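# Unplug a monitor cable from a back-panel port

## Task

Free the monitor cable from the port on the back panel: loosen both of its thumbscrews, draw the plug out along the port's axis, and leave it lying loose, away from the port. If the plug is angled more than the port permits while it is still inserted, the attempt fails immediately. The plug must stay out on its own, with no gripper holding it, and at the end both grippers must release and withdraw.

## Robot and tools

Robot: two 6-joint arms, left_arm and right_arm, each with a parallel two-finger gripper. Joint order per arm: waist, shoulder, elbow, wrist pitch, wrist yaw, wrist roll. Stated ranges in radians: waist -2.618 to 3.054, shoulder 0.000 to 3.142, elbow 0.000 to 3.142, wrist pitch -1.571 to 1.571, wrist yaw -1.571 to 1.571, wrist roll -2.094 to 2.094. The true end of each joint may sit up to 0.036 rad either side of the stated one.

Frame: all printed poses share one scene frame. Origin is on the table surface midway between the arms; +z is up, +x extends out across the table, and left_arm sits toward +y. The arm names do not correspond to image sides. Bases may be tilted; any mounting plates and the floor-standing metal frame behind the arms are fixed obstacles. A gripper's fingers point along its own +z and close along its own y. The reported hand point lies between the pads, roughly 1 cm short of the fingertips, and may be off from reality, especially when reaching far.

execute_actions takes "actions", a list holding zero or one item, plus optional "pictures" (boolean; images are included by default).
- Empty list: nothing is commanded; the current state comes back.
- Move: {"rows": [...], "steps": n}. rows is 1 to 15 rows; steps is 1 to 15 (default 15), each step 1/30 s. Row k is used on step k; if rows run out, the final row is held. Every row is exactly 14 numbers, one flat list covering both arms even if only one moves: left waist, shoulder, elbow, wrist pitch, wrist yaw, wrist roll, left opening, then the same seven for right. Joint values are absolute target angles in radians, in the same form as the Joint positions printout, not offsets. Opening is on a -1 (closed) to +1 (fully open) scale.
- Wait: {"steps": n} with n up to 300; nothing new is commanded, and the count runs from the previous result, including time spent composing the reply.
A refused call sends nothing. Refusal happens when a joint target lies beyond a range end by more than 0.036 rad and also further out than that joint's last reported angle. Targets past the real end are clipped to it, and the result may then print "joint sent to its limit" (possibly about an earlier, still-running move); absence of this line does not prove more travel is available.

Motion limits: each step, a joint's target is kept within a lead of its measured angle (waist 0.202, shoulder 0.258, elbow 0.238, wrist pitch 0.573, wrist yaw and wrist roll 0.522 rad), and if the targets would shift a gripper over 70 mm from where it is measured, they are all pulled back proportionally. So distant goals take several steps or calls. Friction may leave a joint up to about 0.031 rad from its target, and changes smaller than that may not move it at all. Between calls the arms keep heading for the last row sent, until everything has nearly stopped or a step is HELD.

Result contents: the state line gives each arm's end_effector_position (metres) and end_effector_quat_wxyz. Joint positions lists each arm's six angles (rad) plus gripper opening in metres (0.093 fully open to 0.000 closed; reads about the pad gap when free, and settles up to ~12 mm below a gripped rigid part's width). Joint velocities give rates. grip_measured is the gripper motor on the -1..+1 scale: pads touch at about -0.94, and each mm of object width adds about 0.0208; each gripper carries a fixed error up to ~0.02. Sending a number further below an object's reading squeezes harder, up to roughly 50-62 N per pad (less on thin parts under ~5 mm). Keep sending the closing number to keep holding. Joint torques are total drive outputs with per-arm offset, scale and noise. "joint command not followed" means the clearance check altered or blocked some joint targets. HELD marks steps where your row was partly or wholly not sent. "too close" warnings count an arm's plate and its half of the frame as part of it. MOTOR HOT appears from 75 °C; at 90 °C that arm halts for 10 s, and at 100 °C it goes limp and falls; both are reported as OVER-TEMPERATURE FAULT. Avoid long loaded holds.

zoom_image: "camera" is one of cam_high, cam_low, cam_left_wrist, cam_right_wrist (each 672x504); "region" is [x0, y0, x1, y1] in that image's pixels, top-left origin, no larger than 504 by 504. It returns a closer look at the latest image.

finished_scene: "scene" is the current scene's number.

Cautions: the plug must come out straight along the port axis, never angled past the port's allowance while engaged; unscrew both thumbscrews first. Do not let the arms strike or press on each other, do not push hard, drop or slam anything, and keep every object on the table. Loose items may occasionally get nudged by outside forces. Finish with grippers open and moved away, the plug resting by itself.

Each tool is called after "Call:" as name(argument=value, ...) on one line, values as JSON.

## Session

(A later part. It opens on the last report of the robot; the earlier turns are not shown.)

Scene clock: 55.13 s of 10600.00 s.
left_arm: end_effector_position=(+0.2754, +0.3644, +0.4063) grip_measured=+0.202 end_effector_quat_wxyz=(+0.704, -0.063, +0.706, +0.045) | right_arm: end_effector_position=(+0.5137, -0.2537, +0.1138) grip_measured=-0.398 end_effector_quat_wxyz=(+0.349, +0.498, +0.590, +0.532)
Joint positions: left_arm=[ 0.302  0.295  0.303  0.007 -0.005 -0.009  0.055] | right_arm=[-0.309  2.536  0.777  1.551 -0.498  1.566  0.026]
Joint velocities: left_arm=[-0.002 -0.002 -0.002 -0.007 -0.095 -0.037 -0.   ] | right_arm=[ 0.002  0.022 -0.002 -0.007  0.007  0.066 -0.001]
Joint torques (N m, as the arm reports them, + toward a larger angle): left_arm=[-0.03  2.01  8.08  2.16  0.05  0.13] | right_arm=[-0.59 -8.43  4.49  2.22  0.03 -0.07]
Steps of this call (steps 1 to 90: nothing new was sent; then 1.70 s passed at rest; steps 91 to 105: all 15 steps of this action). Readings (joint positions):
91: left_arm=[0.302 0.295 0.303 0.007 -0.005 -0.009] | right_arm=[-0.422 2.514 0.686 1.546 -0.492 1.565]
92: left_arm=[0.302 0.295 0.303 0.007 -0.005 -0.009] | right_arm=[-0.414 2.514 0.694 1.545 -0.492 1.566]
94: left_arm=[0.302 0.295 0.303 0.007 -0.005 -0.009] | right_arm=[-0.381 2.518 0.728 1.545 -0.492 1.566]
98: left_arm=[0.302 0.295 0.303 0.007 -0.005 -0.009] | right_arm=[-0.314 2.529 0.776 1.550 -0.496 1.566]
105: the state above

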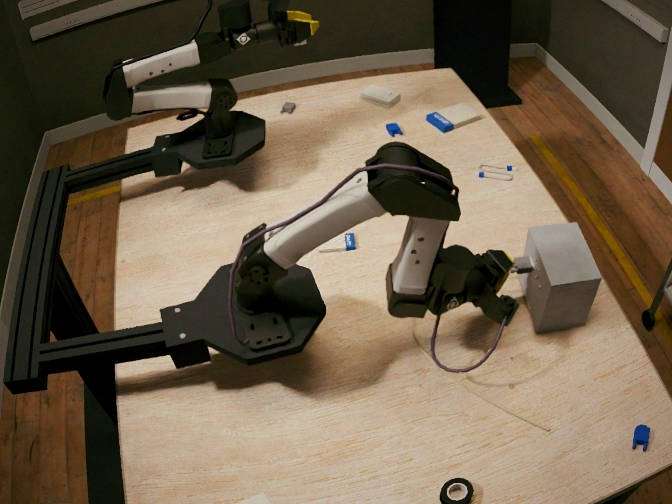

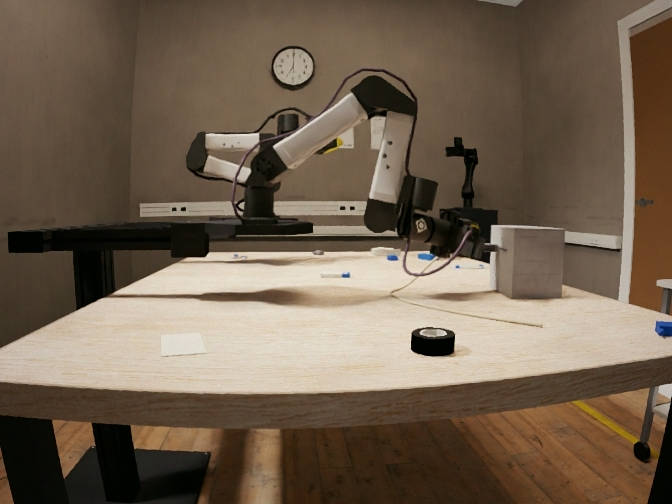

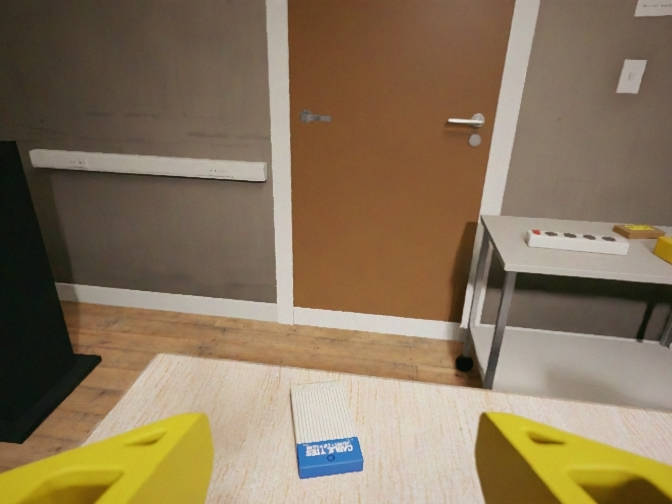

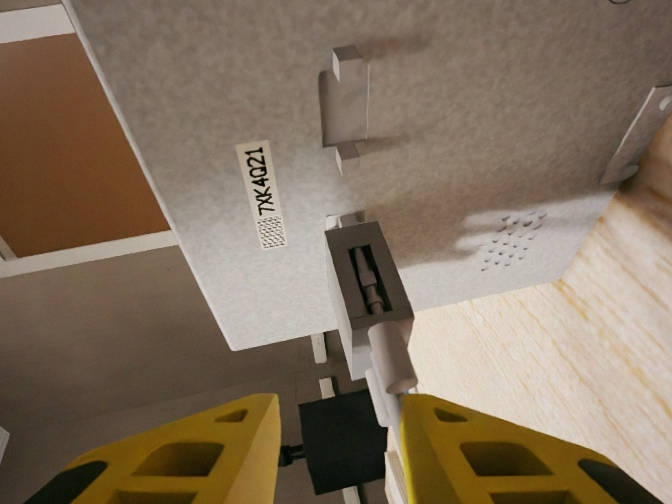

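Call:
execute_actions(actions=[{"rows":[[0.3,0.3,0.3,0,0,0,0.2,-0.315,2.58,0.79,1.56,-0.5,1.57,-0.4],[0.3,0.3,0.3,0,0,0,0.2,-0.315,2.58,0.79,1.56,-0.5,1.57,-0.4],[0.3,0.3,0.3,0,0,0,0.2,-0.315,2.58,0.79,1.56,-0.5,1.57,-0.4],[0.3,0.3,0.3,0,0,0,0.2,-0.315,2.59,0.81,1.56,-0.5,1.57,-0.4],[0.3,0.3,0.3,0,0,0,0.2,-0.315,2.6,0.83,1.56,-0.5,1.57,-0.4],[0.3,0.3,0.3,0,0,0,0.2,-0.315,2.605,0.85,1.56,-0.5,1.57,-0.4],[0.3,0.3,0.3,0,0,0,0.2,-0.315,2.61,0.863,1.56,-0.5,1.57,-0.4]]}])

Call:
zoom_image(camera="cam_high", region=[440,220,560,310])

Scene clock: 60.07 s of 10600.00 s.
left_arm: end_effector_position=(+0.2754, +0.3644, +0.4063) grip_measured=+0.202 end_effector_quat_wxyz=(+0.704, -0.063, +0.706, +0.045) | right_arm: end_effector_position=(+0.5238, -0.2557, +0.0998) grip_measured=-0.398 end_effector_quat_wxyz=(+0.351, +0.496, +0.589, +0.533)
Joint positions: left_arm=[ 0.302  0.295  0.303  0.007 -0.005 -0.009  0.055] | right_arm=[-0.309  2.603  0.847  1.553 -0.498  1.566  0.026]
Joint velocities: left_arm=[-0.007  0.007  0.012 -0.007  0.066  0.037  0.   ] | right_arm=[-0.012  0.002 -0.002  0.066 -0.081 -0.007  0.   ]
Joint torques (N m, as the arm reports them, + toward a larger angle): left_arm=[0.04 2.11 8.   2.16 0.03 0.14] | right_arm=[-0.34 -9.2   4.65  2.14  0.04 -0.06]
Steps of this call (steps 1 to 15: the robot went on to your last target; steps 16 to 90: nothing new was sent; then 1.43 s passed at rest; steps 91 to 105: all 15 steps of this action). Readings (joint positions):
91: left_arm=[0.302 0.295 0.303 0.007 -0.005 -0.009] | right_arm=[-0.309 2.540 0.777 1.554 -0.498 1.566]
92: left_arm=[0.302 0.295 0.303 0.007 -0.005 -0.009] | right_arm=[-0.309 2.545 0.777 1.557 -0.498 1.566]
94: left_arm=[0.302 0.295 0.303 0.007 -0.005 -0.009] | right_arm=[-0.309 2.562 0.779 1.557 -0.498 1.566]
98: left_arm=[0.302 0.295 0.303 0.007 -0.005 -0.009] | right_arm=[-0.309 2.601 0.830 1.552 -0.498 1.566]
105: the state above

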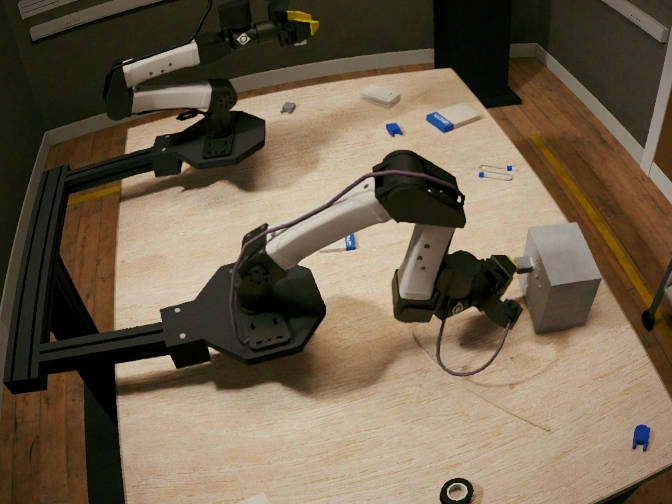

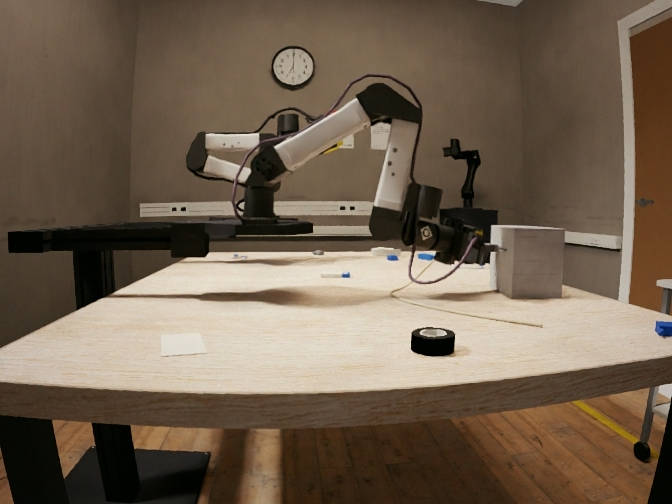

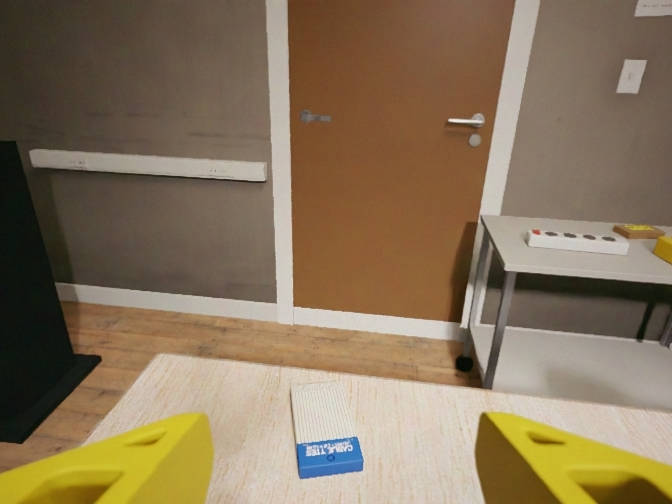

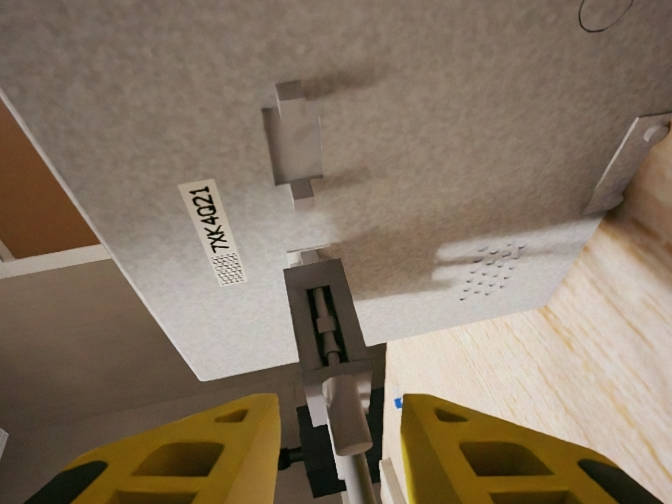

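Region (440, 220, 560, 310) of cam_high's 672x504 image, scaled by 4.200, with more detail than that image has; it fills the top 378 rows of this view, and the rest is white.

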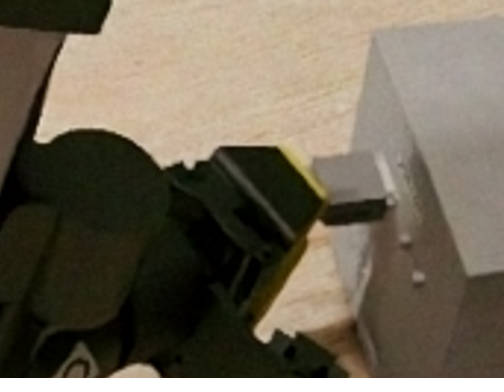

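Call:
execute_actions(actions=[{"rows":[[0.3,0.3,0.3,0,0,0,0.2,-0.315,2.61,0.863,1.56,-0.5,1.9,-0.4]]}])

Call:
execute_actions(actions=[{"rows":[[0.3,0.3,0.3,0,0,0,0.2,-0.315,2.61,0.863,1.56,-0.5,1.9,-0.9]],"steps":10}])

Call:
execute_actions(actions=[{"rows":[[0.3,0.3,0.3,0,0,0,0.2,-0.315,2.61,0.863,1.56,-0.5,1.3,-0.9]]}])

Scene clock: 63.33 s of 10600.00 s.
left_arm: end_effector_position=(+0.2754, +0.3644, +0.4063) grip_measured=+0.202 end_effector_quat_wxyz=(+0.704, -0.063, +0.706, +0.045) | right_arm: end_effector_position=(+0.5238, -0.2557, +0.1000) grip_measured=-0.398 end_effector_quat_wxyz=(+0.263, +0.583, +0.503, +0.582)
Joint positions: left_arm=[ 0.302  0.295  0.303  0.007 -0.005 -0.009  0.055] | right_arm=[-0.309  2.603  0.847  1.554 -0.498  1.884  0.026]
Joint velocities: left_arm=[-0.007  0.007 -0.002 -0.051 -0.081 -0.037 -0.   ] | right_arm=[-0.002 -0.002 -0.007  0.022 -0.051  0.066 -0.   ]
Joint torques (N m, as the arm reports them, + toward a larger angle): left_arm=[0.11 2.07 7.93 2.18 0.04 0.14] | right_arm=[-0.62 -9.19  4.78  2.14 -0.02 -0.05]
Steps of this call (steps 1 to 15: the robot went on to your last target; steps 16 to 83: nothing new was sent; steps 84 to 98: all 15 steps of this action). Readings (joint positions):
84: left_arm=[0.302 0.295 0.303 0.007 -0.005 -0.009] | right_arm=[-0.309 2.603 0.847 1.554 -0.498 1.620]
85: left_arm=[0.302 0.295 0.303 0.007 -0.005 -0.009] | right_arm=[-0.309 2.603 0.847 1.554 -0.498 1.676]
87: left_arm=[0.302 0.295 0.303 0.007 -0.005 -0.009] | right_arm=[-0.309 2.603 0.847 1.554 -0.498 1.755]
91: left_arm=[0.302 0.295 0.303 0.007 -0.005 -0.009] | right_arm=[-0.309 2.603 0.847 1.554 -0.498 1.839]
98: the state above

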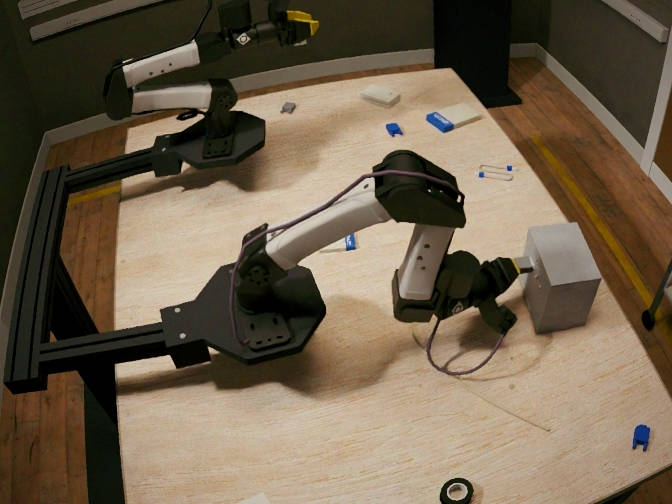

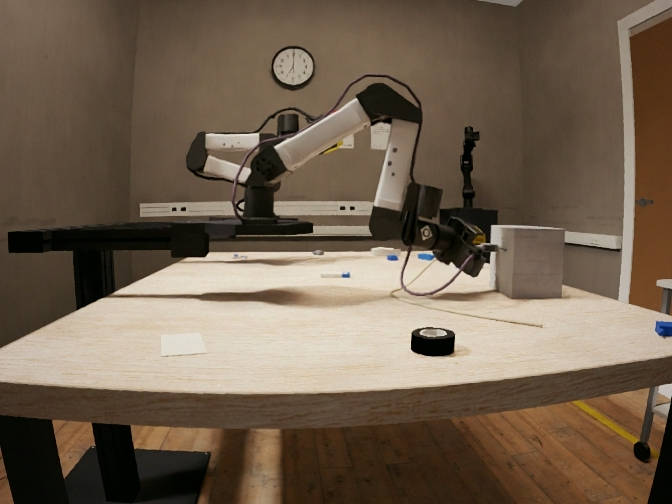

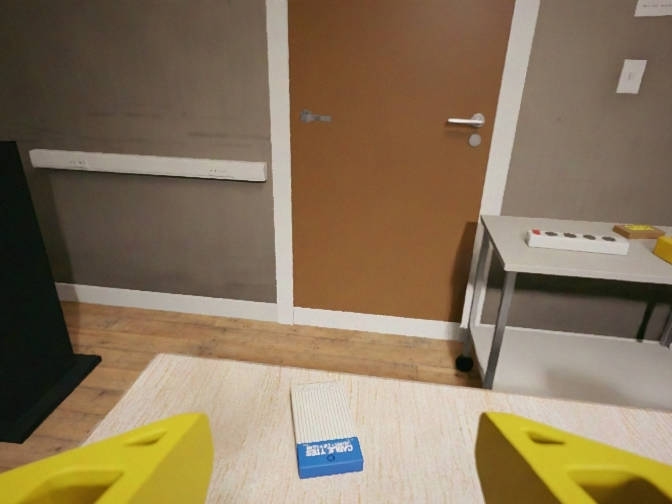

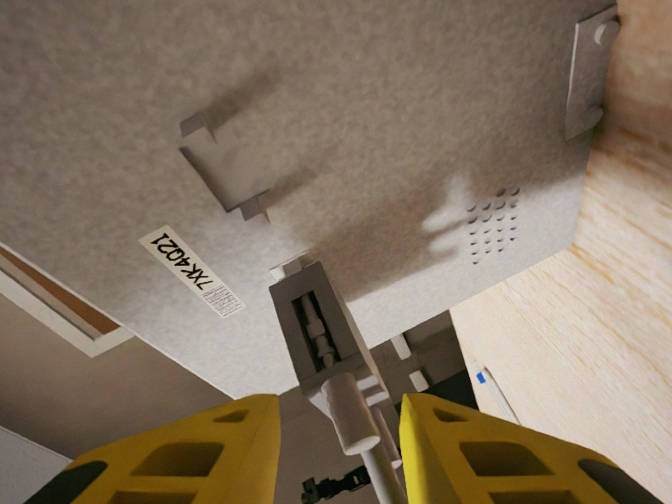

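Scene clock: 63.67 s of 10600.00 s.
left_arm: end_effector_position=(+0.2754, +0.3644, +0.4063) grip_measured=+0.202 end_effector_quat_wxyz=(+0.704, -0.063, +0.706, +0.045) | right_arm: end_effector_position=(+0.5231, -0.2548, +0.0973) grip_measured=-0.889 end_effector_quat_wxyz=(+0.256, +0.587, +0.502, +0.581)
Joint positions: left_arm=[ 0.302  0.295  0.303  0.007 -0.005 -0.009  0.055] | right_arm=[-0.309  2.606  0.848  1.547 -0.502  1.891  0.003]
Joint velocities: left_arm=[-0.002  0.012 -0.002 -0.022 -0.037 -0.007  0.   ] | right_arm=[-0.012 -0.022 -0.012  0.037  0.066  0.022  0.   ]
Joint torques (N m, as the arm reports them, + toward a larger angle): left_arm=[-0.03  2.03  8.06  2.14  0.03  0.15] | right_arm=[-0.82 -9.21  4.71  2.21  0.09  0.02]
Steps of this call (steps 1 to 10: all 10 steps of this action). Readings (joint positions):
1: left_arm=[0.302 0.295 0.303 0.007 -0.005 -0.009] | right_arm=[-0.309 2.603 0.847 1.554 -0.498 1.886]
2: left_arm=[0.302 0.295 0.303 0.007 -0.005 -0.009] | right_arm=[-0.309 2.603 0.847 1.543 -0.501 1.888]
4: left_arm=[0.302 0.295 0.303 0.007 -0.005 -0.009] | right_arm=[-0.309 2.606 0.848 1.547 -0.502 1.890]
8: left_arm=[0.302 0.295 0.303 0.007 -0.005 -0.009] | right_arm=[-0.309 2.606 0.848 1.547 -0.502 1.891]
10: the state above

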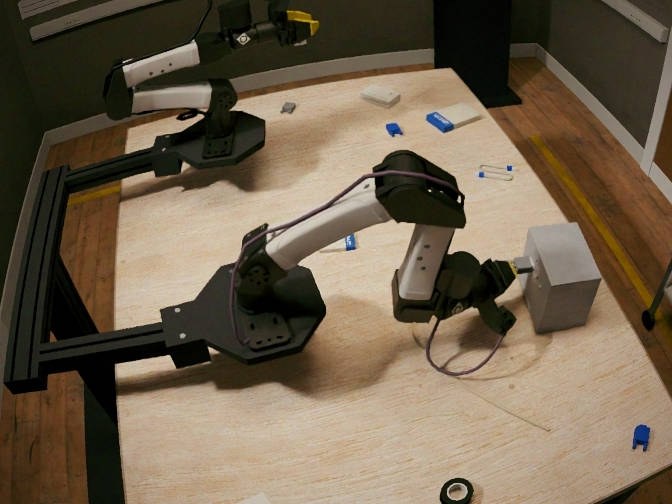

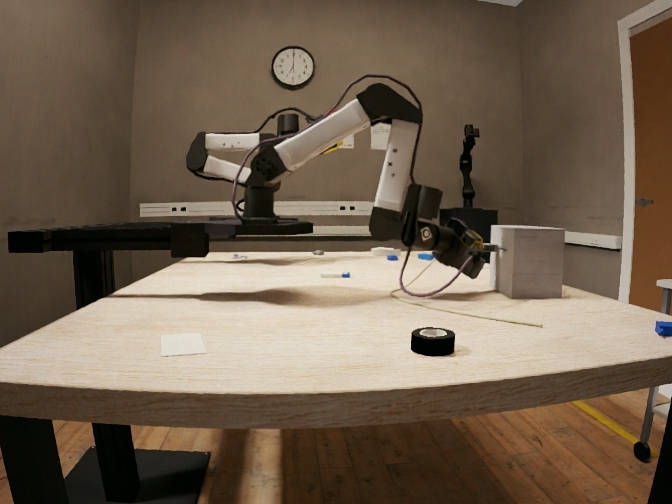

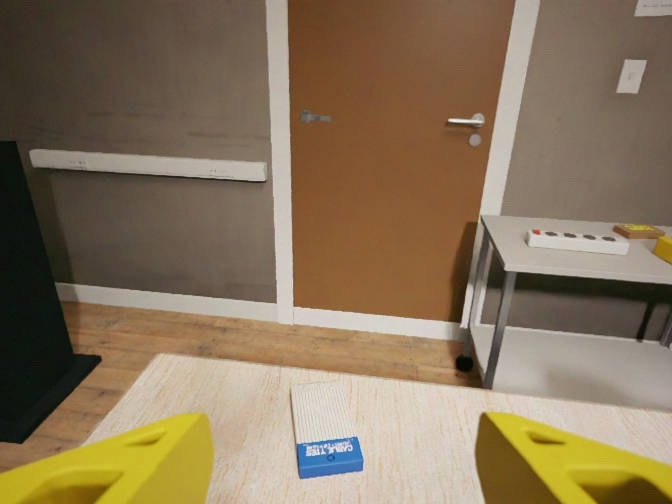

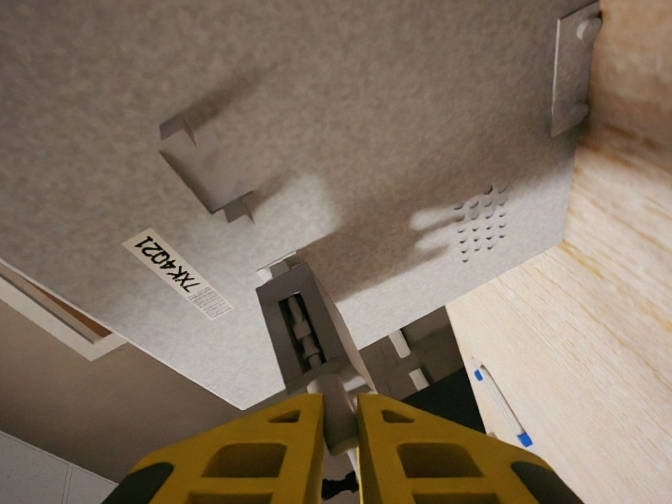

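Scene clock: 64.17 s of 10600.00 s.
left_arm: end_effector_position=(+0.2754, +0.3644, +0.4063) grip_measured=+0.202 end_effector_quat_wxyz=(+0.704, -0.063, +0.706, +0.045) | right_arm: end_effector_position=(+0.5232, -0.2545, +0.0982) grip_measured=-0.890 end_effector_quat_wxyz=(+0.406, +0.425, +0.644, +0.490)
Joint positions: left_arm=[ 0.302  0.295  0.303  0.007 -0.005 -0.009  0.055] | right_arm=[-0.309  2.606  0.848  1.551 -0.504  1.336  0.003]
Joint velocities: left_arm=[-0.002 -0.002 -0.007  0.037 -0.051 -0.007  0.   ] | right_arm=[-0.007 -0.017  0.017 -0.051  0.007 -0.125  0.   ]
Joint torques (N m, as the arm reports them, + toward a larger angle): left_arm=[0.08 2.02 7.96 2.16 0.03 0.11] | right_arm=[-0.98 -9.22  4.82  2.19  0.1  -0.33]
Steps of this call (steps 1 to 15: all 15 steps of this action). Readings (joint positions):
1: left_arm=[0.302 0.295 0.303 0.007 -0.005 -0.009] | right_arm=[-0.309 2.606 0.848 1.547 -0.502 1.807]
2: left_arm=[0.302 0.295 0.303 0.007 -0.005 -0.009] | right_arm=[-0.309 2.606 0.848 1.548 -0.502 1.710]
4: left_arm=[0.302 0.295 0.303 0.007 -0.005 -0.009] | right_arm=[-0.309 2.606 0.848 1.548 -0.502 1.565]
8: left_arm=[0.302 0.295 0.303 0.007 -0.005 -0.009] | right_arm=[-0.309 2.606 0.848 1.550 -0.503 1.416]
15: the state above

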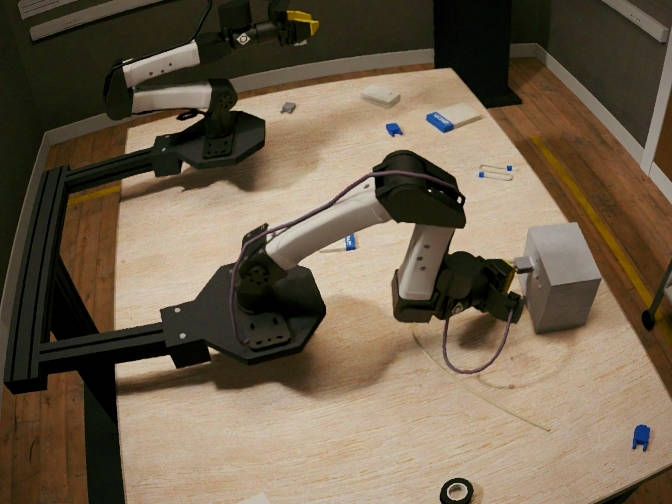

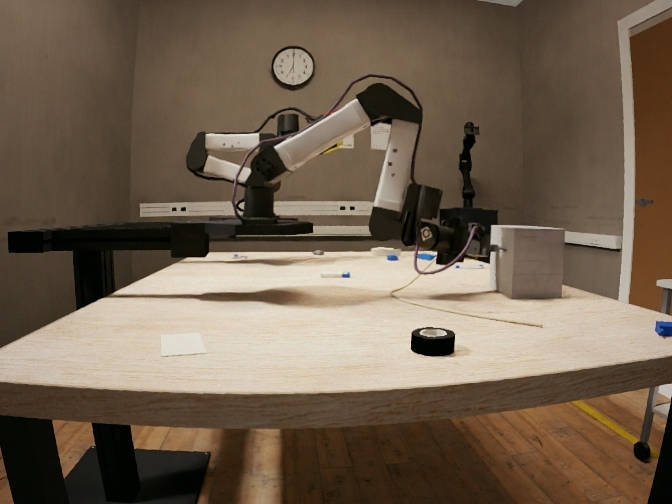

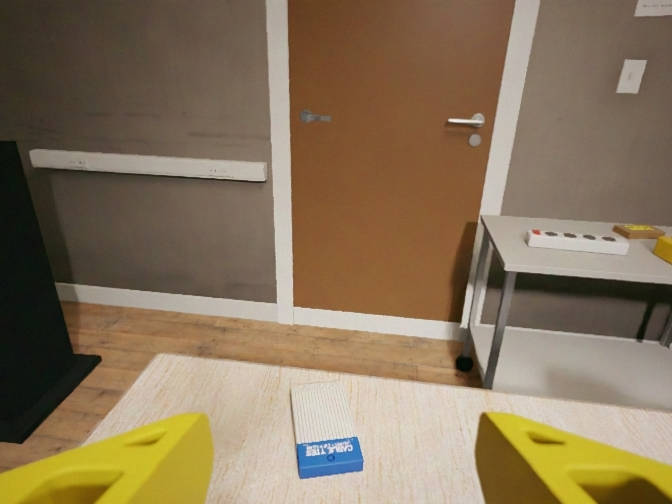

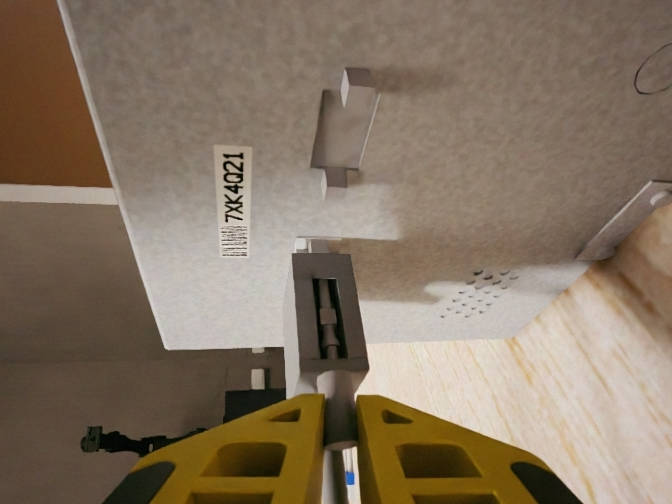

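Works. Testing how far the stroke can go.

Call:
execute_actions(actions=[{"rows":[[0.3,0.3,0.3,0,0,0,0.2,-0.315,2.61,0.863,1.56,-0.5,0.7,-0.9]]}])

Scene clock: 66.57 s of 10600.00 s.
left_arm: end_effector_position=(+0.2754, +0.3644, +0.4063) grip_measured=+0.202 end_effector_quat_wxyz=(+0.704, -0.063, +0.706, +0.045) | right_arm: end_effector_position=(+0.5233, -0.2542, +0.0991) grip_measured=-0.890 end_effector_quat_wxyz=(+0.533, +0.216, +0.739, +0.351)
Joint positions: left_arm=[ 0.302  0.295  0.303  0.007 -0.005 -0.009  0.055] | right_arm=[-0.309  2.606  0.848  1.555 -0.506  0.743  0.002]
Joint velocities: left_arm=[ 0.007  0.002  0.002  0.007 -0.037  0.037 -0.001] | right_arm=[ 0.007 -0.017 -0.002 -0.007 -0.066 -0.227  0.   ]
Joint torques (N m, as the arm reports them, + toward a larger angle): left_arm=[0.01 2.   8.06 2.16 0.04 0.15] | right_arm=[-0.72 -9.44  4.75  2.14  0.14 -0.4 ]
Steps of this call (steps 1 to 30: the robot went on to your last target; steps 31 to 57: nothing new was sent; steps 58 to 72: all 15 steps of this action). Readings (joint positions):
58: left_arm=[0.302 0.295 0.303 0.007 -0.005 -0.009] | right_arm=[-0.309 2.606 0.848 1.551 -0.504 1.232]
59: left_arm=[0.302 0.295 0.303 0.007 -0.005 -0.009] | right_arm=[-0.309 2.606 0.848 1.551 -0.504 1.134]
61: left_arm=[0.302 0.295 0.303 0.007 -0.005 -0.009] | right_arm=[-0.309 2.606 0.848 1.552 -0.504 0.983]
65: left_arm=[0.302 0.295 0.303 0.007 -0.005 -0.009] | right_arm=[-0.309 2.606 0.848 1.554 -0.505 0.827]
72: the state above

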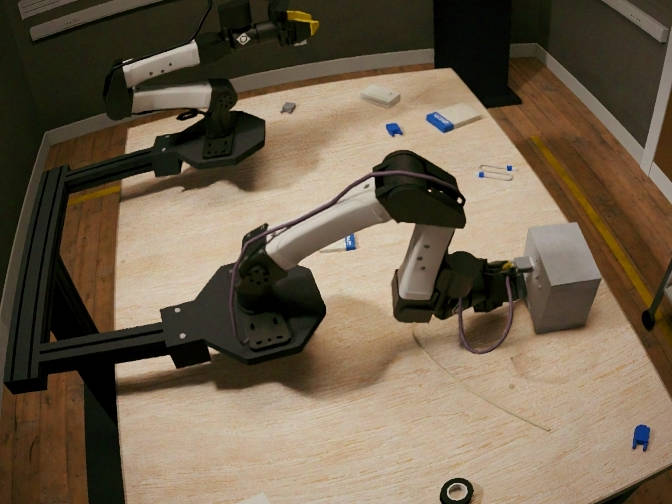

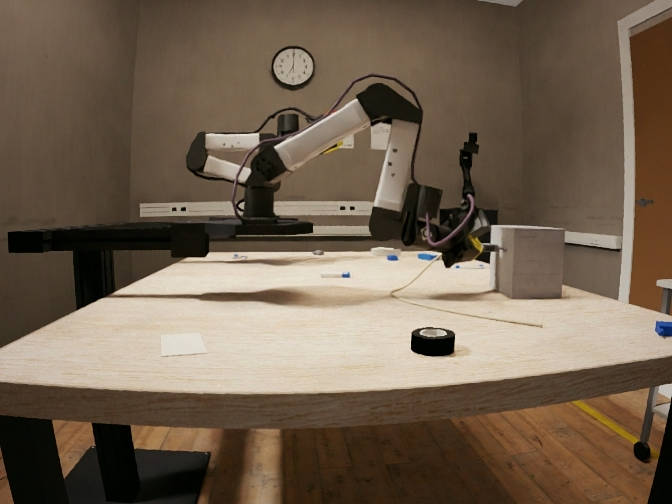

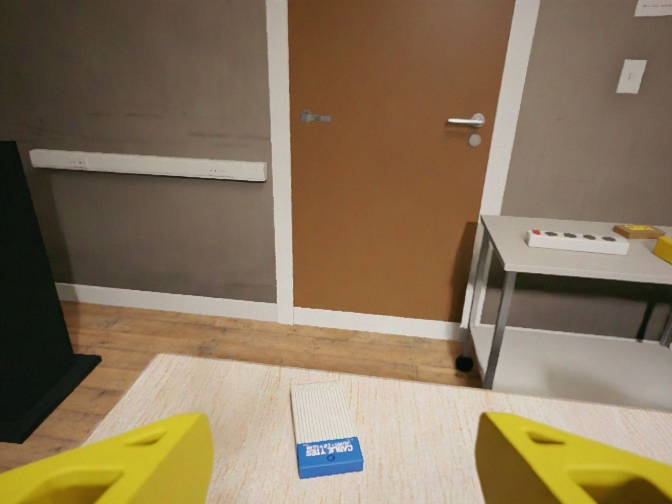

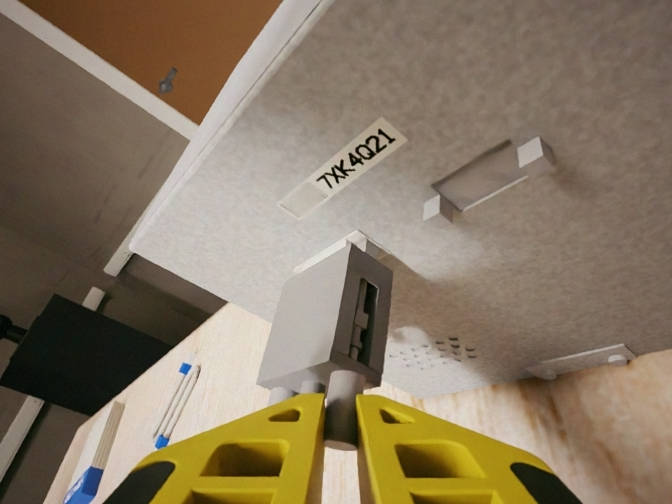

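Call:
execute_actions(actions=[{"rows":[[0.3,0.3,0.3,0,0,0,0.2,-0.315,2.61,0.863,1.56,-0.5,0.1,-0.9]]}])

Scene clock: 68.10 s of 10600.00 s.
left_arm: end_effector_position=(+0.2754, +0.3644, +0.4063) grip_measured=+0.202 end_effector_quat_wxyz=(+0.704, -0.063, +0.706, +0.045) | right_arm: end_effector_position=(+0.5234, -0.2535, +0.1027) grip_measured=-0.890 end_effector_quat_wxyz=(+0.607, +0.027, +0.765, +0.214)
Joint positions: left_arm=[ 0.302  0.295  0.303  0.007 -0.005 -0.009  0.055] | right_arm=[-0.311  2.606  0.848  1.57  -0.518  0.256  0.002]
Joint velocities: left_arm=[ 0.027 -0.012  0.022 -0.051 -0.066 -0.007 -0.   ] | right_arm=[-0.002 -0.027 -0.002 -0.022  0.037 -0.022 -0.001]
Joint torques (N m, as the arm reports them, + toward a larger angle): left_arm=[0.   1.99 8.04 2.15 0.01 0.12] | right_arm=[-0.33 -9.39  4.89  2.    0.24 -1.96]
Steps of this call (steps 1 to 30: the robot went on to your last target; step 31: nothing new was sent; steps 32 to 46: all 15 steps of this action). Readings (joint positions):
32: left_arm=[0.302 0.295 0.303 0.007 -0.005 -0.009] | right_arm=[-0.309 2.606 0.848 1.555 -0.508 0.640]
33: left_arm=[0.302 0.295 0.303 0.007 -0.005 -0.009] | right_arm=[-0.309 2.606 0.848 1.556 -0.509 0.543]
35: left_arm=[0.302 0.295 0.303 0.007 -0.005 -0.009] | right_arm=[-0.310 2.606 0.848 1.561 -0.515 0.404]
39: left_arm=[0.302 0.295 0.303 0.007 -0.005 -0.009] | right_arm=[-0.311 2.606 0.848 1.568 -0.517 0.296]
46: the state above

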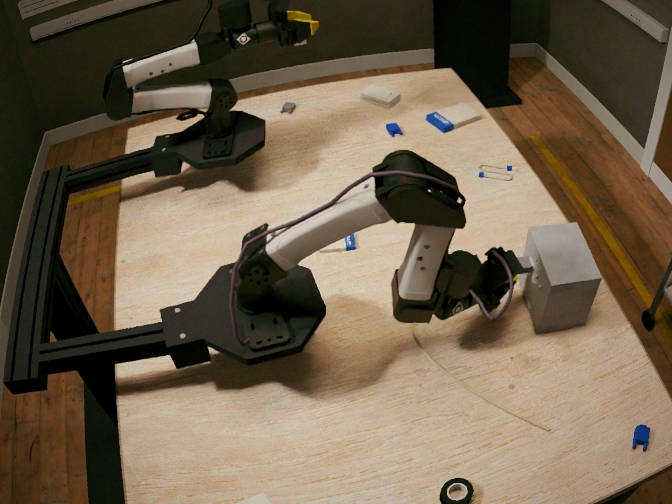

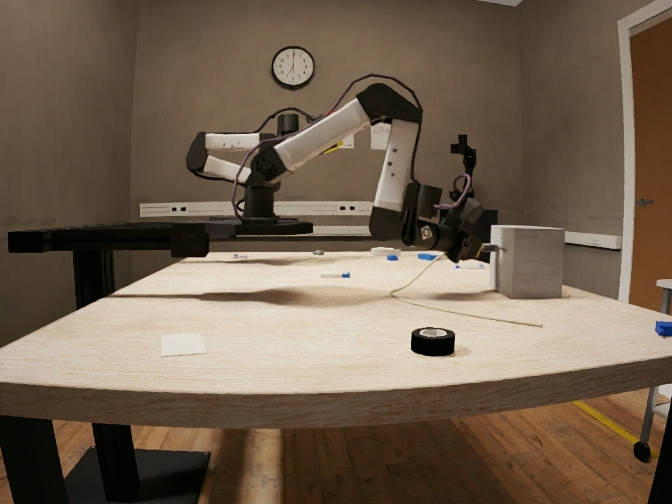

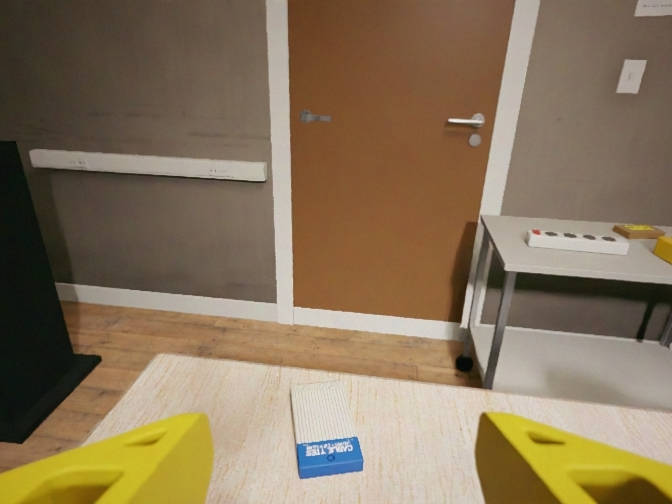

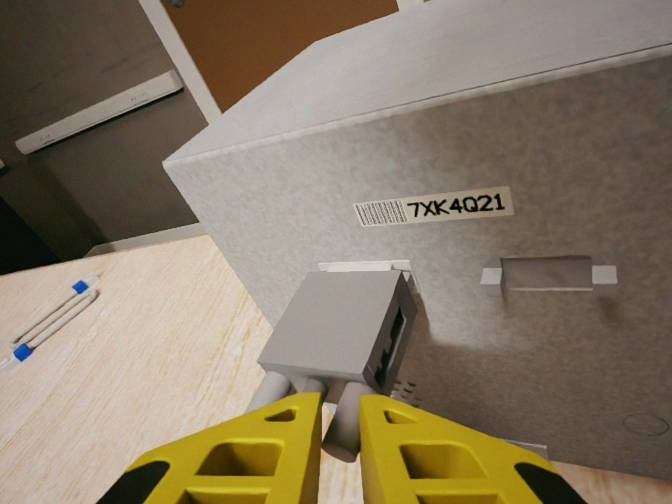

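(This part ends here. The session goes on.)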